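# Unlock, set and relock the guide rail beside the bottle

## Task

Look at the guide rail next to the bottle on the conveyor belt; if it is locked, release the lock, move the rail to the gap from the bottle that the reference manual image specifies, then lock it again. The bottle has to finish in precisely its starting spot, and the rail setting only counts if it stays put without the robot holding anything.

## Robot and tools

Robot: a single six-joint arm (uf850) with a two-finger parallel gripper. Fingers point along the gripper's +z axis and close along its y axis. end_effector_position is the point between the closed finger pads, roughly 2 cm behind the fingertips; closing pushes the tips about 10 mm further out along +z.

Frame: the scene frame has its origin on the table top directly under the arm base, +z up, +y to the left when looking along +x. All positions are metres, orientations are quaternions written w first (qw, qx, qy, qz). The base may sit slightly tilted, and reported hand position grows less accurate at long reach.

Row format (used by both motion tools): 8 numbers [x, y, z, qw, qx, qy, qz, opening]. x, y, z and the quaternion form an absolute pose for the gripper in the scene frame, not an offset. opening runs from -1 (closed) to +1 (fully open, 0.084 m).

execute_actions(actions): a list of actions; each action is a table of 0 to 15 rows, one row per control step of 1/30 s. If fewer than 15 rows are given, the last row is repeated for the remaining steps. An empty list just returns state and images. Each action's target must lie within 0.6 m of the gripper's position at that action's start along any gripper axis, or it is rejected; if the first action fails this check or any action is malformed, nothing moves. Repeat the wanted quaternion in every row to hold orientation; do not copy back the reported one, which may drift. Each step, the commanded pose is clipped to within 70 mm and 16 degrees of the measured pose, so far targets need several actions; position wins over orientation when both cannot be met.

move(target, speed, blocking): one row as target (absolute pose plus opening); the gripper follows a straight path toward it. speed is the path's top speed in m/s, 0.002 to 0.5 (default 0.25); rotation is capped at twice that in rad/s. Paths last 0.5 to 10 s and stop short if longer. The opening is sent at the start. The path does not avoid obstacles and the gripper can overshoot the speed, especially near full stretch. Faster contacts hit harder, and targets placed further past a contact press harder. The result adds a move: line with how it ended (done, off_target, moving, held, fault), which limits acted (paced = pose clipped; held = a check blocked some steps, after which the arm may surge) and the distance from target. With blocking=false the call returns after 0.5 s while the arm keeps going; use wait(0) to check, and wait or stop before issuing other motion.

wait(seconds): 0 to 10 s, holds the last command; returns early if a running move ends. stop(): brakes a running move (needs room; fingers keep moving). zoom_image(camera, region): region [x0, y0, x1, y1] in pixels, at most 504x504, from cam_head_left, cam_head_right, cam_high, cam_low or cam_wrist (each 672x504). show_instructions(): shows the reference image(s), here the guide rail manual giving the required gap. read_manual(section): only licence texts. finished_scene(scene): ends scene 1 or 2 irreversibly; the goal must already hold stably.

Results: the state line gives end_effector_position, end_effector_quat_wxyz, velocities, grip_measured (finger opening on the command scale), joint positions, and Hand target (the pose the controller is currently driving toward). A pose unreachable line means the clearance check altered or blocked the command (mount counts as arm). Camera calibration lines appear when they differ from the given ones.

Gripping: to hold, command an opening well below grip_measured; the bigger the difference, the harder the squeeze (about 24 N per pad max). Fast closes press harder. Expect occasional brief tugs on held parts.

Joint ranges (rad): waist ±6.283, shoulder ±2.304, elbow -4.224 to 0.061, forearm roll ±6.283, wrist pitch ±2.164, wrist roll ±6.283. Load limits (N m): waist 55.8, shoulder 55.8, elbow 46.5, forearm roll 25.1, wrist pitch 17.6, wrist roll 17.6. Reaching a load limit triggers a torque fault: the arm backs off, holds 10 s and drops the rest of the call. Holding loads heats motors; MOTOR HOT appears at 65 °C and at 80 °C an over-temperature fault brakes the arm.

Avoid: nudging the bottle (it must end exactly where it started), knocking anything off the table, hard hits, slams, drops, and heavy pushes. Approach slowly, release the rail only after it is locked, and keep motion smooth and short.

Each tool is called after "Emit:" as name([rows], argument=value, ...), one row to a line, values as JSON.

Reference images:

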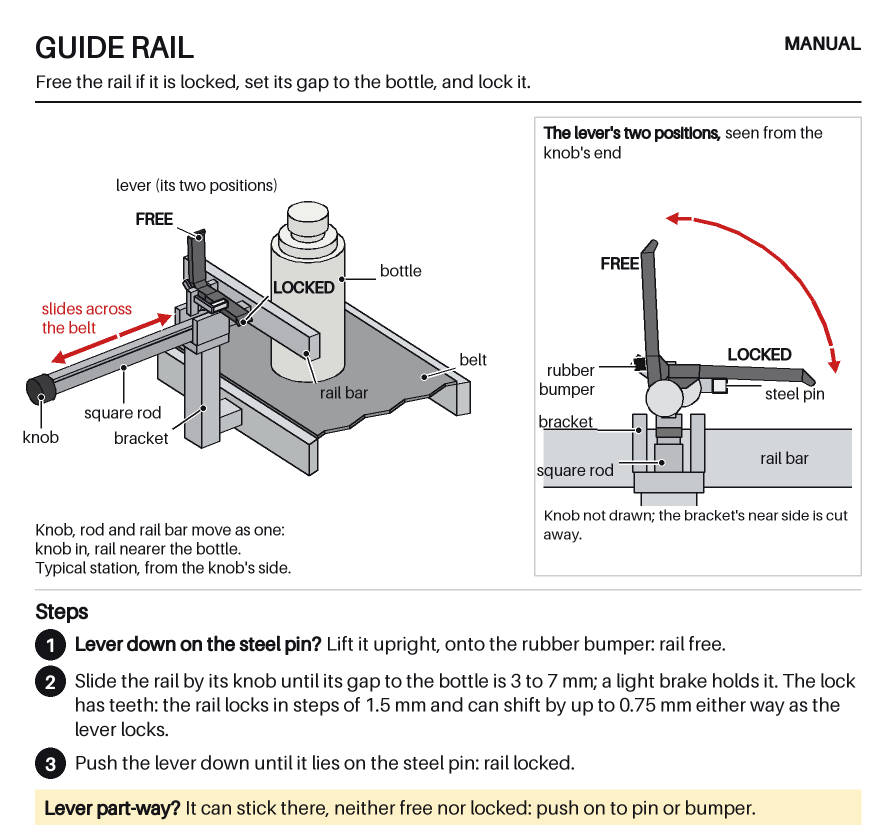

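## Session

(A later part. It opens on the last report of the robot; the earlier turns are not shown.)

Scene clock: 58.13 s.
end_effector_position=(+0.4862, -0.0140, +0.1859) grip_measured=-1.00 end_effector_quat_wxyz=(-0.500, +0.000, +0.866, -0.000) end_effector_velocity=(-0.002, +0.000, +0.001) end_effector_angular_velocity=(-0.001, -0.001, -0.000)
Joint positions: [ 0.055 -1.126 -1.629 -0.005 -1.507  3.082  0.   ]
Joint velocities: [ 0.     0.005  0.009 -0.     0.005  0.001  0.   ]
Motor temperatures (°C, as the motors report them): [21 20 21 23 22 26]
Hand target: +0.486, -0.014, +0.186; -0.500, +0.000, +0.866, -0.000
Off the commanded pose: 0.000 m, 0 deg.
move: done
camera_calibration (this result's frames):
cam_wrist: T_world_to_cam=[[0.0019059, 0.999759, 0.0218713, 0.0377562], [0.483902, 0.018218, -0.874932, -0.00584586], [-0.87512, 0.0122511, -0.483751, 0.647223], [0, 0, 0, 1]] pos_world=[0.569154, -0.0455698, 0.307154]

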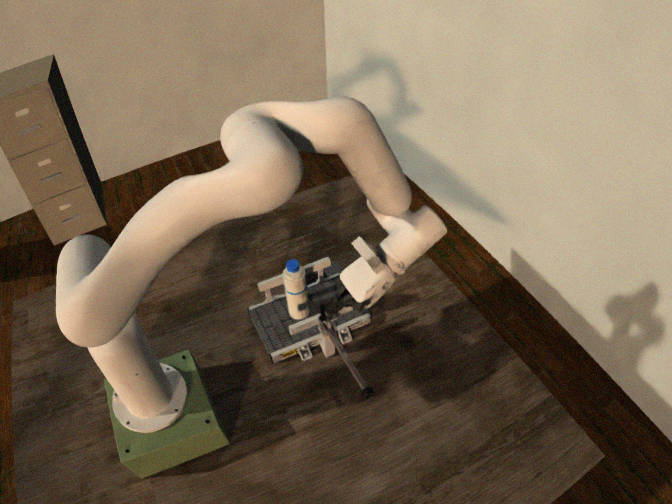

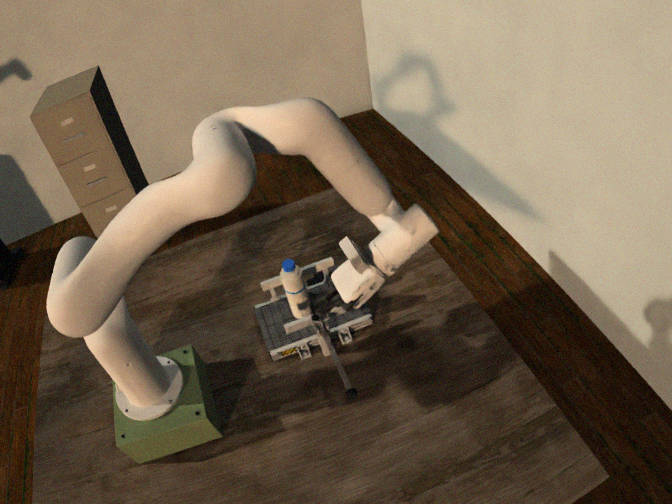

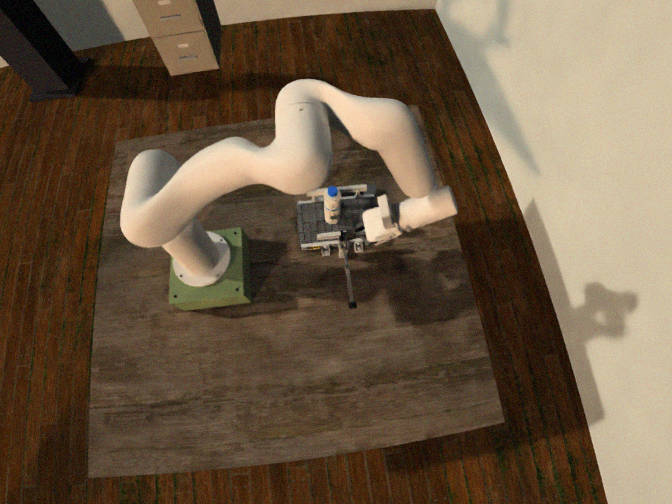

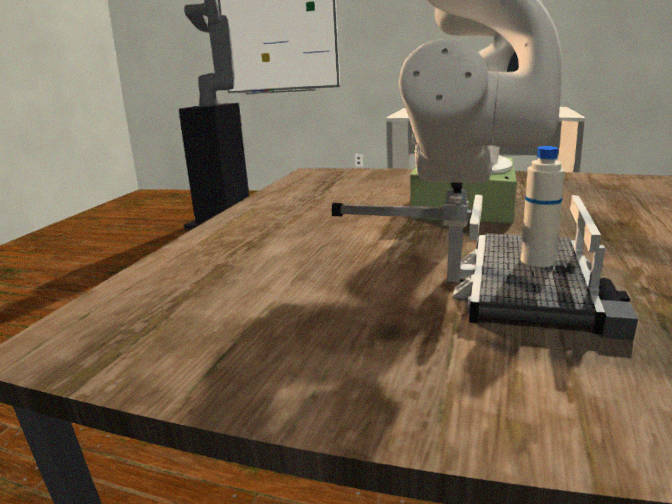

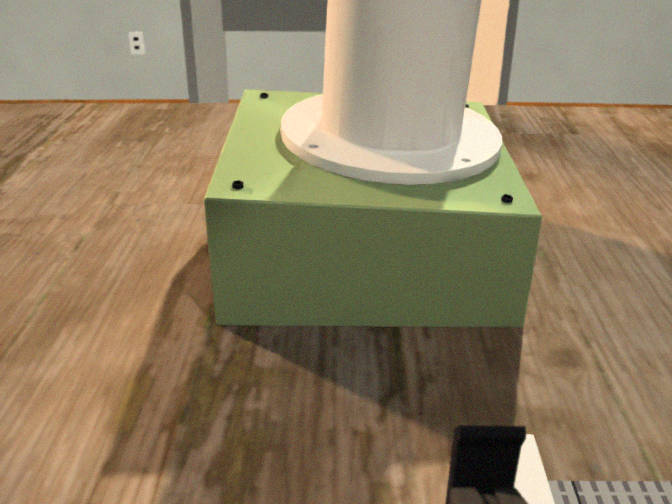

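Emit:
move(target=[0.51,-0.06,0.22,-0.4,0,0.9165,0,-1])

Emit:
move(target=[0.467,-0.25,0.17,0,0,1,0,-1], speed=0.35)

Emit:
move(target=[0.467,-0.245,0.125,0,0,1,0,-1])

Emit:
move(target=[0.467,-0.175,0.125,0,0,1,0,-1], speed=0.04)

Emit:
zoom_image(camera="cam_low", region=[340,140,580,290])

Scene clock: 67.17 s.
end_effector_position=(+0.5098, -0.0600, +0.2200) grip_measured=-1.00 end_effector_quat_wxyz=(-0.401, -0.000, +0.916, -0.000) end_effector_velocity=(+0.001, -0.002, +0.002) end_effector_angular_velocity=(+0.000, -0.010, +0.001)
Joint positions: [-0.018 -0.976 -1.55  -0.045 -1.354  3.04   0.   ]
Joint velocities: [-0.003  0.007  0.003 -0.001  0.006 -0.003  0.   ]
Motor temperatures (°C, as the motors report them): [21 20 21 23 22 26]
Hand target: +0.510, -0.060, +0.220; -0.400, -0.000, +0.917, -0.000
Off the commanded pose: 0.000 m, 0 deg.
move: done
camera_calibration (this result's frames):
cam_wrist: T_world_to_cam=[[-0.00381302, 0.999769, 0.0211451, 0.0860313], [0.665487, 0.0183199, -0.746185, -0.107493], [-0.7464, 0.0112266, -0.665403, 0.659221], [0, 0, 0, 1]] pos_world=[0.563905, -0.091443, 0.356619]

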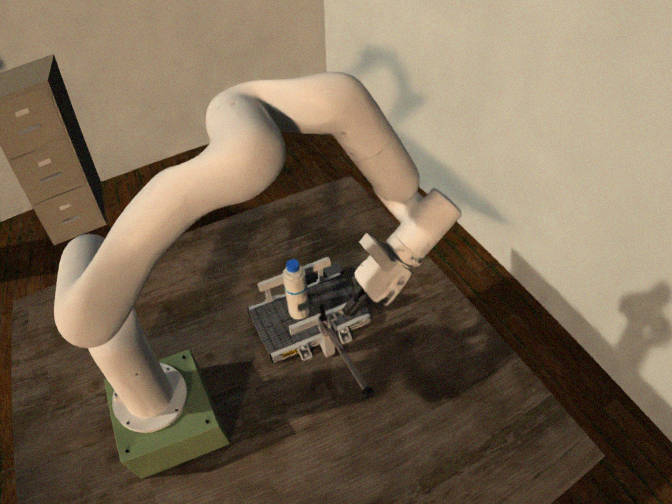

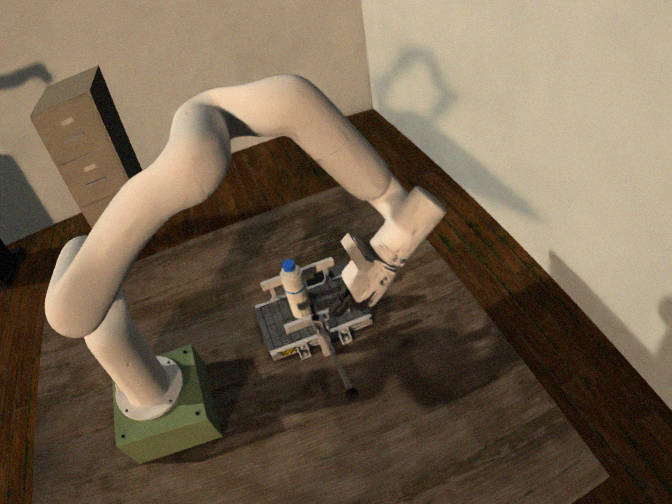

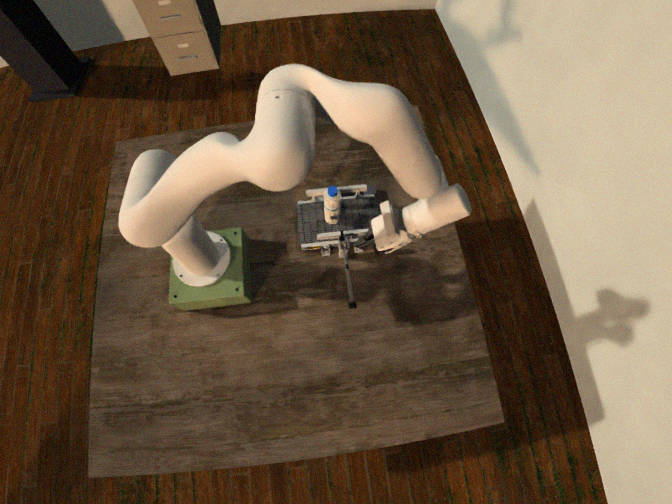

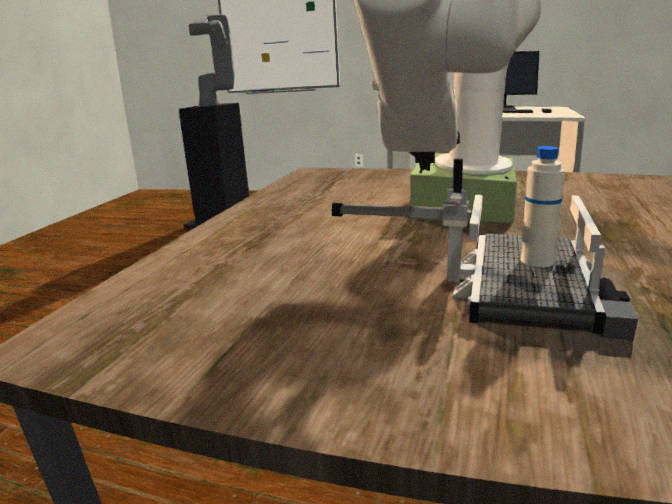

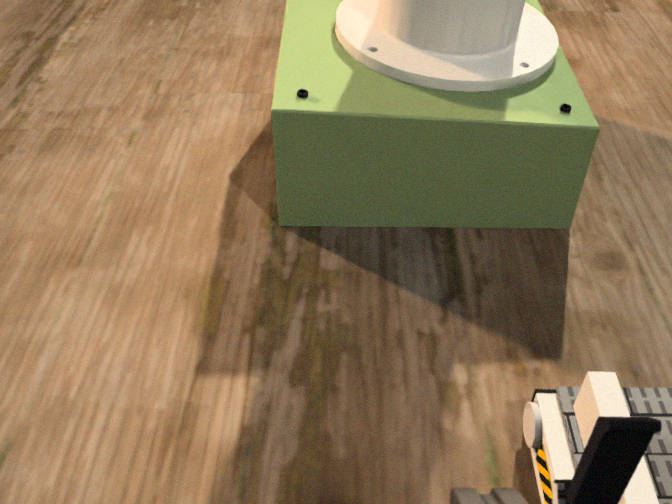

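Scene clock: 69.10 s.
end_effector_position=(+0.4669, -0.2514, +0.1710) grip_measured=-1.00 end_effector_quat_wxyz=(-0.001, -0.000, +1.000, -0.004) end_effector_velocity=(+0.000, -0.000, -0.000) end_effector_angular_velocity=(+0.011, -0.009, +0.002)
Joint positions: [-0.437 -0.672 -1.009  0.177 -0.325  2.446  0.   ]
Joint velocities: [-0.007 -0.     0.001  0.046  0.    -0.052  0.   ]
Motor temperatures (°C, as the motors report them): [21 20 21 23 22 26]
Hand target: +0.467, -0.251, +0.171; -0.001, -0.000, +1.000, -0.003
Off the commanded pose: 0.002 m, 0 deg.
move: done
camera_calibration (this result's frames):
cam_wrist: T_world_to_cam=[[-0.0184417, 0.999817, 0.00510462, 0.287894], [0.999618, 0.0185426, -0.0204715, -0.392028], [-0.0205624, 0.00472514, -0.999777, 0.313359], [0, 0, 0, 1]] pos_world=[0.403631, -0.282052, 0.303794]

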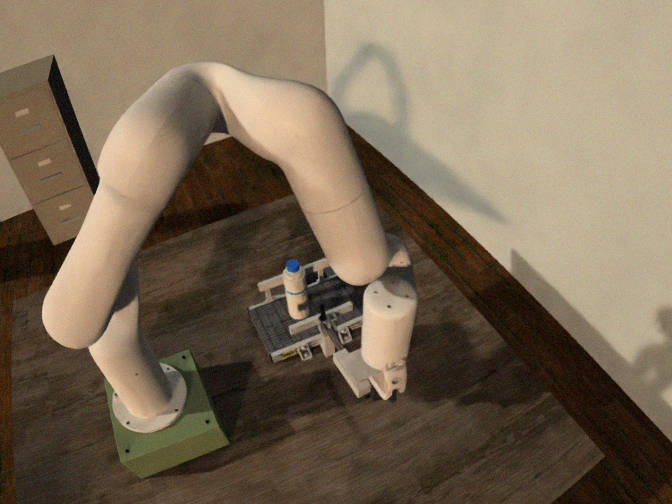

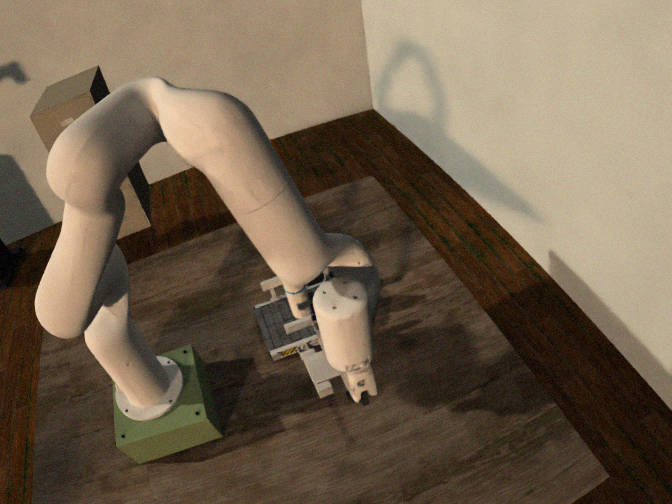

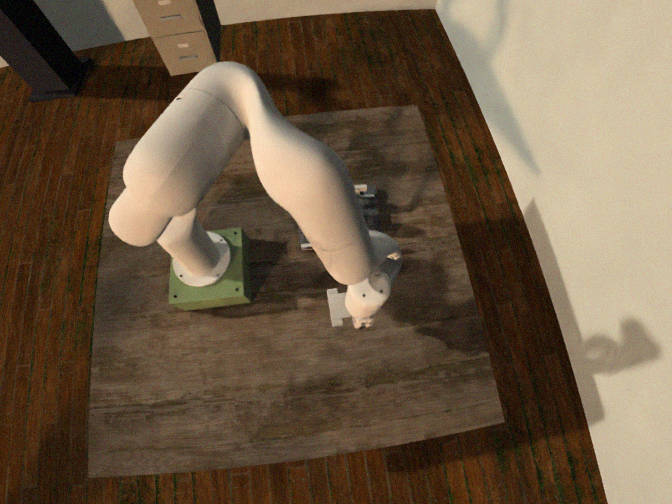

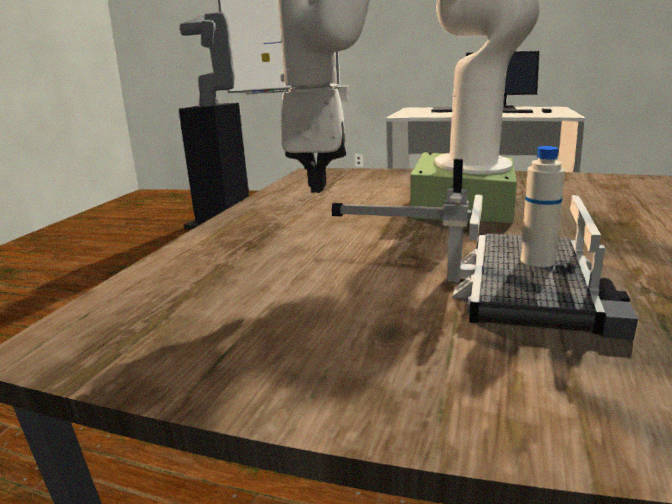

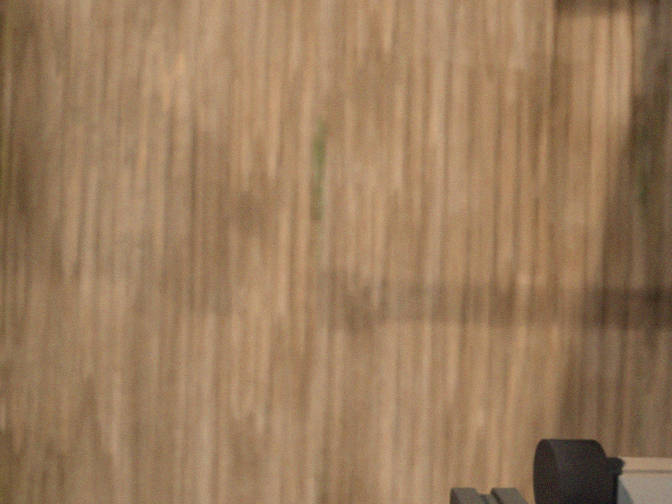

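Scene clock: 70.00 s.
end_effector_position=(+0.4672, -0.2452, +0.1252) grip_measured=-1.00 end_effector_quat_wxyz=(-0.000, +0.000, +1.000, -0.000) end_effector_velocity=(-0.000, +0.001, -0.002) end_effector_angular_velocity=(+0.002, -0.000, +0.000)
Joint positions: [-0.424 -0.766 -1.022  0.258 -0.249  2.377  0.   ]
Joint velocities: [-0.    -0.004 -0.     0.012  0.003 -0.012  0.   ]
Motor temperatures (°C, as the motors report them): [21 20 21 23 22 26]
Hand target: +0.467, -0.245, +0.125; -0.000, +0.000, +1.000, -0.000
Off the commanded pose: 0.000 m, 0 deg.
move: done
camera_calibration (this result's frames):
cam_wrist: T_world_to_cam=[[-0.0179805, 0.999767, 0.0119575, 0.280841], [0.999663, 0.0181999, -0.018496, -0.393715], [-0.0187093, 0.0116209, -0.999757, 0.268407], [0, 0, 0, 1]] pos_world=[0.403654, -0.276729, 0.257702]

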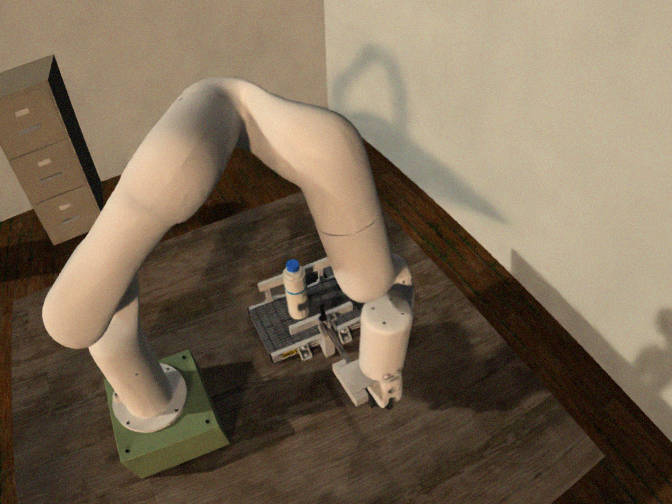

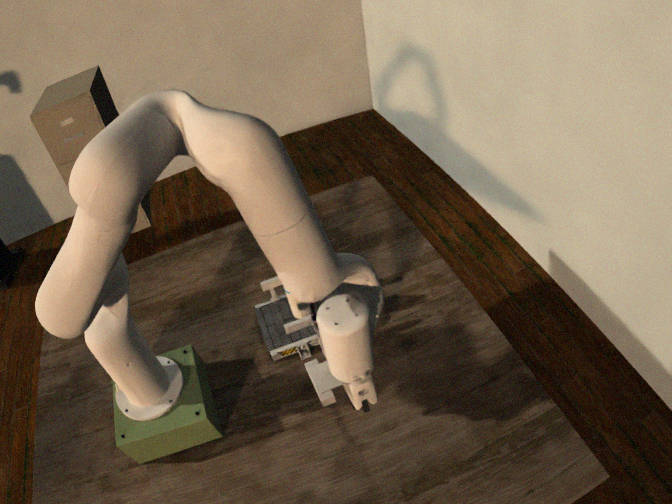

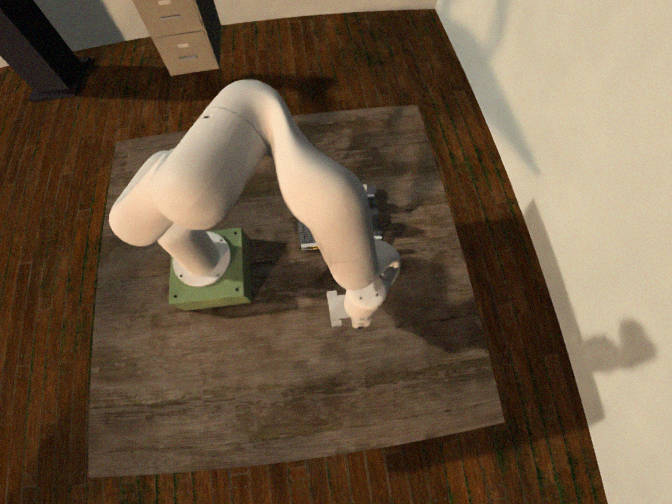

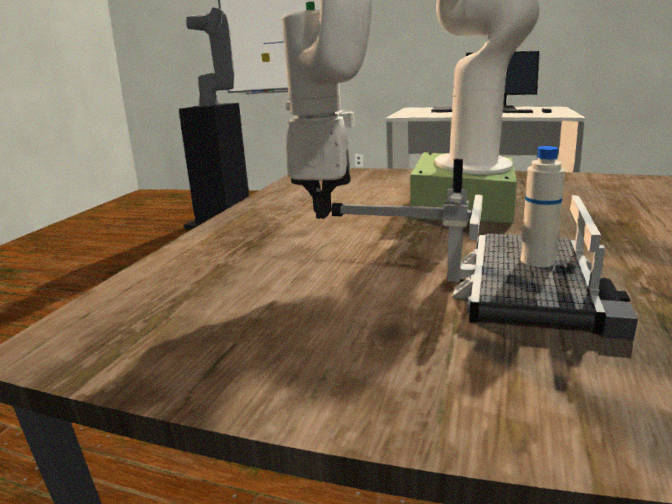

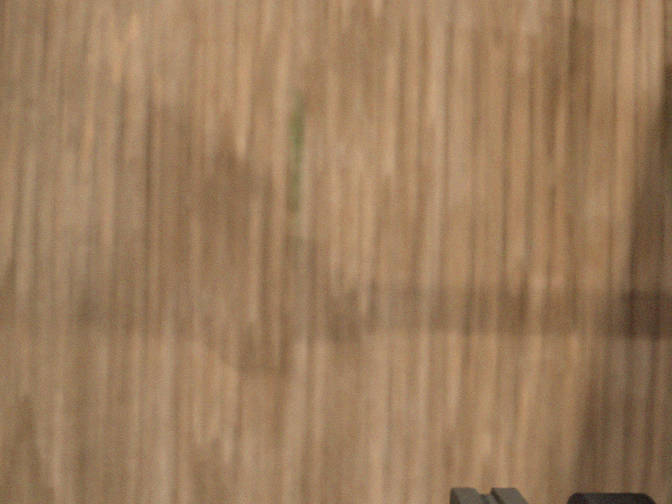

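Scene clock: 72.13 s.
end_effector_position=(+0.4673, -0.1750, +0.1249) grip_measured=-1.00 end_effector_quat_wxyz=(+0.000, +0.000, +1.000, +0.000) end_effector_velocity=(-0.000, +0.002, -0.000) end_effector_angular_velocity=(+0.000, +0.000, -0.000)
Joint positions: [-0.301 -0.715 -0.929  0.315 -0.201  2.442  0.   ]
Joint velocities: [0.003 0.001 0.002 0.002 0.001 0.002 0.   ]
Motor temperatures (°C, as the motors report them): [21 20 21 23 22 26]
Hand target: +0.467, -0.175, +0.125; +0.000, +0.000, +1.000, +0.000
Off the commanded pose: 0.000 m, 0 deg.
move: done
camera_calibration (this result's frames):
cam_wrist: T_world_to_cam=[[-0.0179947, 0.999751, 0.0131654, 0.210469], [0.99967, 0.0182312, -0.0180698, -0.395183], [-0.0183053, 0.0128359, -0.99975, 0.267271], [0, 0, 0, 1]] pos_world=[0.403732, -0.206642, 0.257292]

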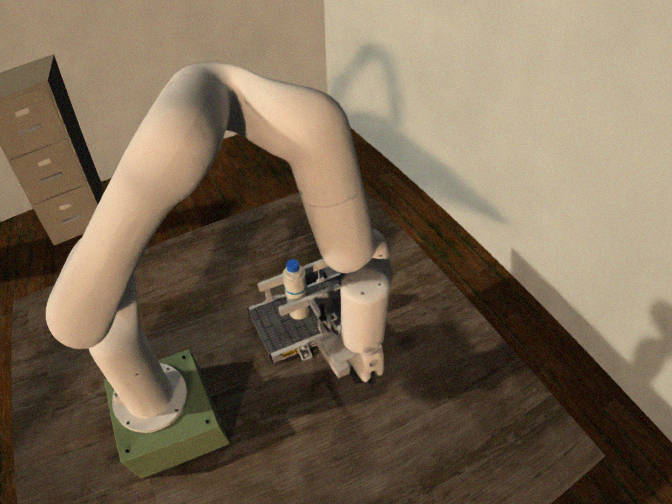

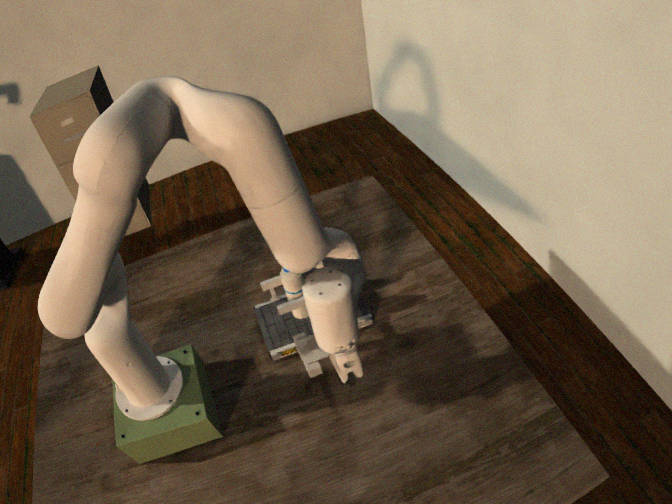

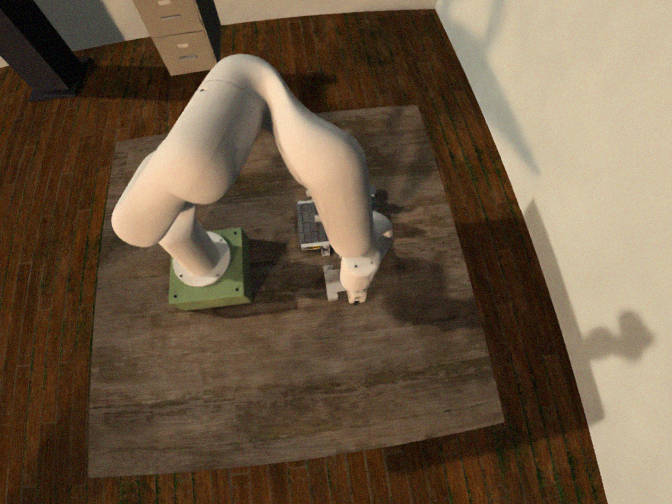

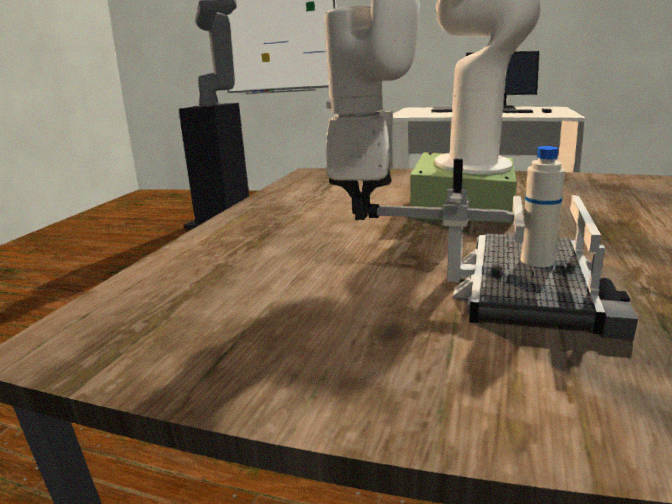

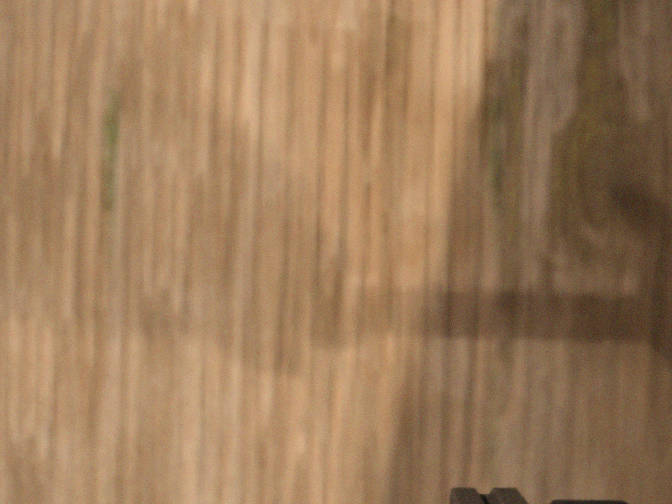

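Region (340, 140, 580, 290) of cam_low's 672x504 image, scaled by 2.100, with more detail than that image has; it fills the top 315 rows of this view, and the rest is white.

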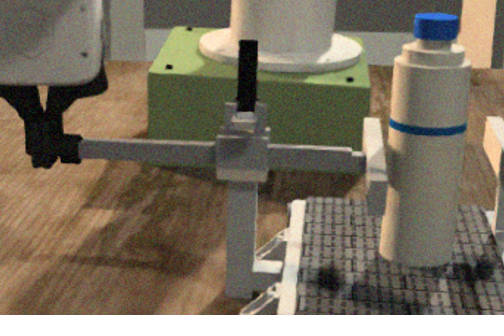

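Emit:
move(target=[0.467,-0.19,0.28,0,0,1,0,-1], speed=0.35)

Emit:
move(target=[0.525,0.122,0.29,0,0,1,0,-1], speed=0.4)

Emit:
zoom_image(camera="cam_wrist", region=[240,130,480,330])

Scene clock: 79.13 s.
end_effector_position=(+0.4665, -0.1895, +0.2798) grip_measured=-1.00 end_effector_quat_wxyz=(+0.000, -0.000, +1.000, +0.001) end_effector_velocity=(+0.001, -0.000, +0.003) end_effector_angular_velocity=(-0.001, -0.002, -0.001)
Joint positions: [-0.348 -0.402 -0.922  0.131 -0.505  2.589  0.   ]
Joint velocities: [-0.     0.005 -0.001 -0.001 -0.004  0.002  0.   ]
Motor temperatures (°C, as the motors report them): [21 20 21 23 22 26]
Hand target: +0.467, -0.190, +0.280; +0.000, -0.000, +1.000, +0.000
Off the commanded pose: 0.001 m, 0 deg.
move: done
camera_calibration (this result's frames):
cam_wrist: T_world_to_cam=[[-0.0182633, 0.999741, 0.013602, 0.222974], [0.999663, 0.0185092, -0.0181769, -0.391208], [-0.018424, 0.0132654, -0.999742, 0.422502], [0, 0, 0, 1]] pos_world=[0.402932, -0.22128, 0.412249]

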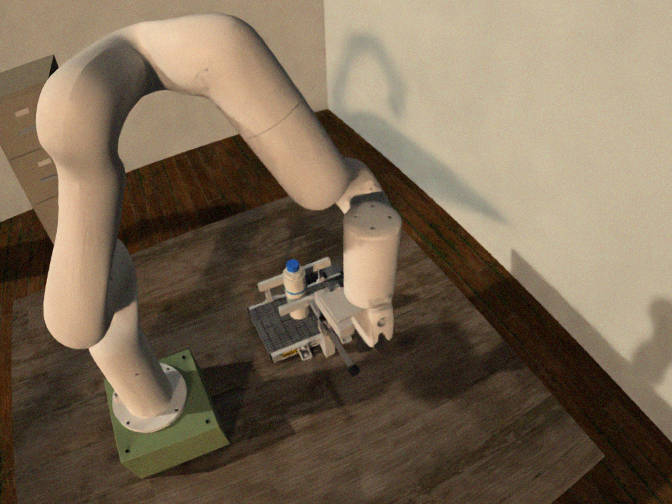

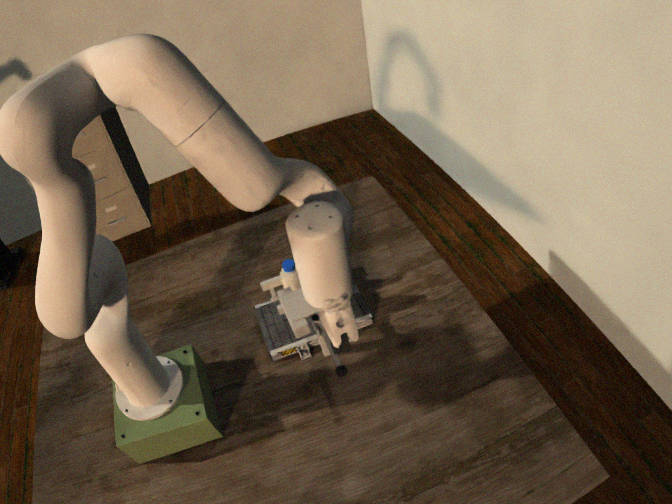

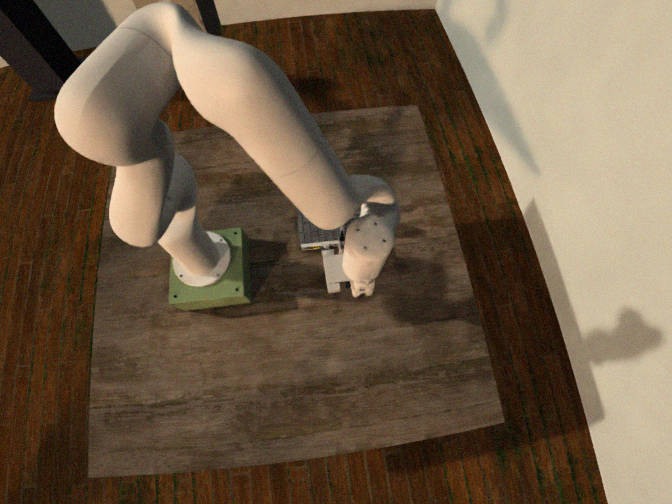

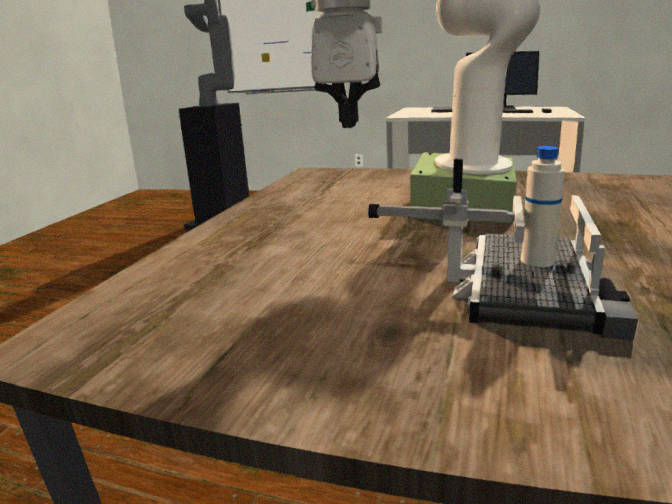

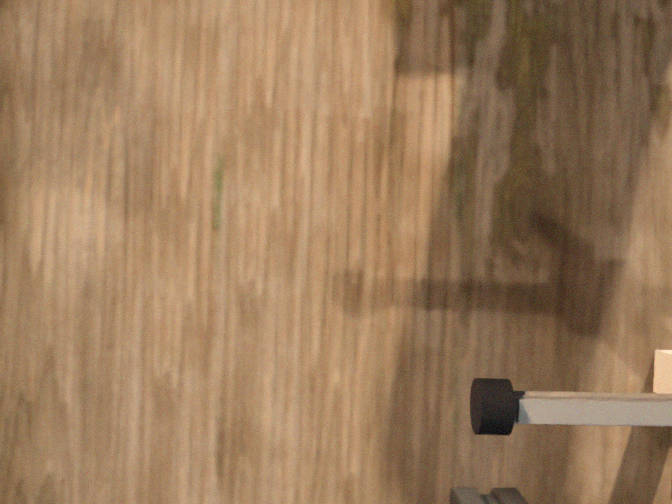

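Scene clock: 80.70 s.
end_effector_position=(+0.5257, +0.1230, +0.2901) grip_measured=-1.00 end_effector_quat_wxyz=(+0.000, +0.000, +1.000, +0.003) end_effector_velocity=(+0.001, +0.002, +0.000) end_effector_angular_velocity=(-0.002, -0.000, -0.002)
Joint positions: [ 0.287 -0.401 -0.999  0.084 -0.546  3.267  0.   ]
Joint velocities: [ 0.005 -0.002 -0.005 -0.005 -0.003  0.011  0.   ]
Motor temperatures (°C, as the motors report them): [21 20 21 23 22 26]
Hand target: +0.526, +0.123, +0.290; +0.000, +0.000, +1.000, +0.002
Off the commanded pose: 0.001 m, 0 deg.
move: done; limits=paced
camera_calibration (this result's frames):
cam_wrist: T_world_to_cam=[[-0.0178493, 0.999681, 0.0178641, -0.089993], [0.999671, 0.0181727, -0.0181049, -0.456029], [-0.0184238, 0.0175351, -0.999676, 0.429128], [0, 0, 0, 1]] pos_world=[0.462179, 0.0907268, 0.42234]

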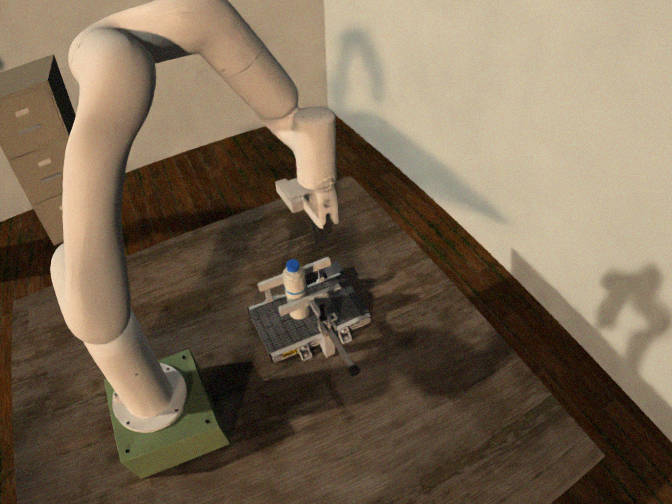

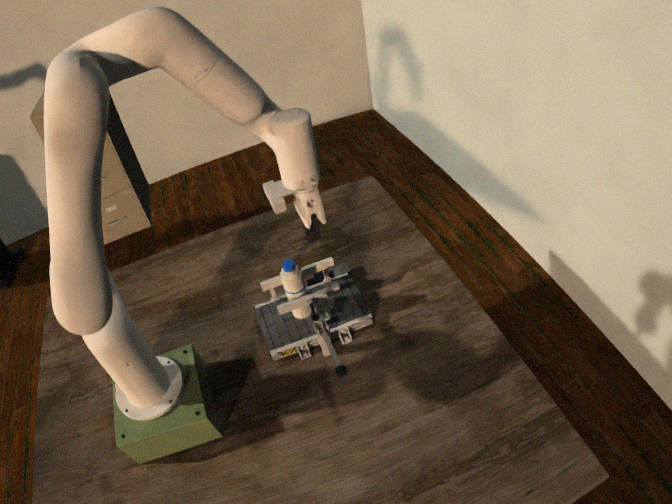

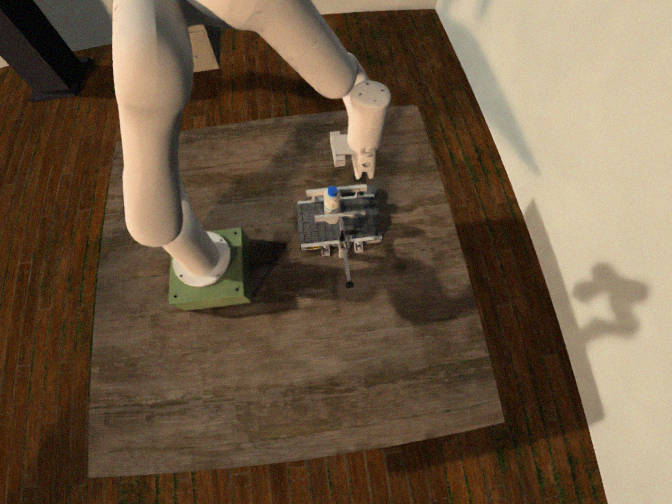

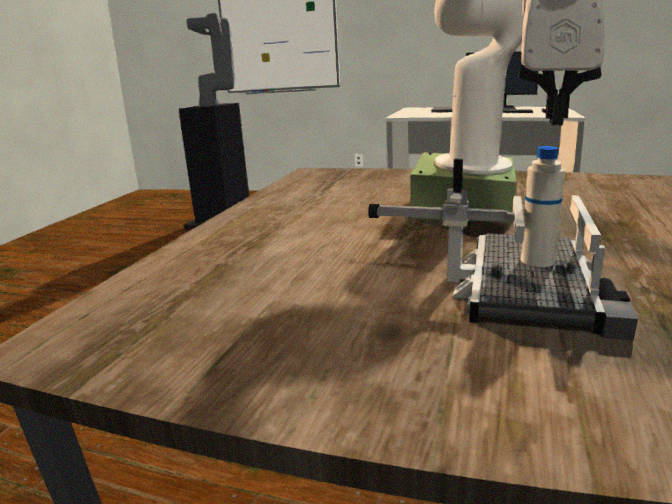

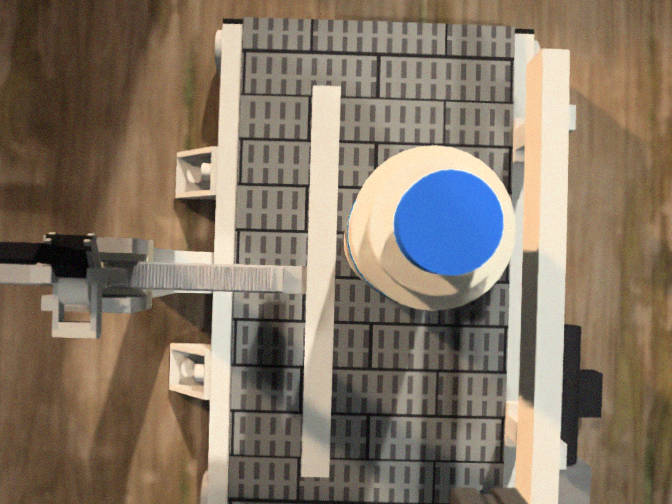

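Region (240, 130, 480, 330) of cam_wrist's 672x504 image, scaled by 2.100, with more detail than that image has.

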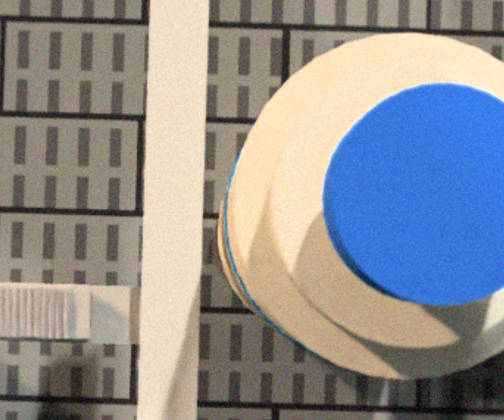

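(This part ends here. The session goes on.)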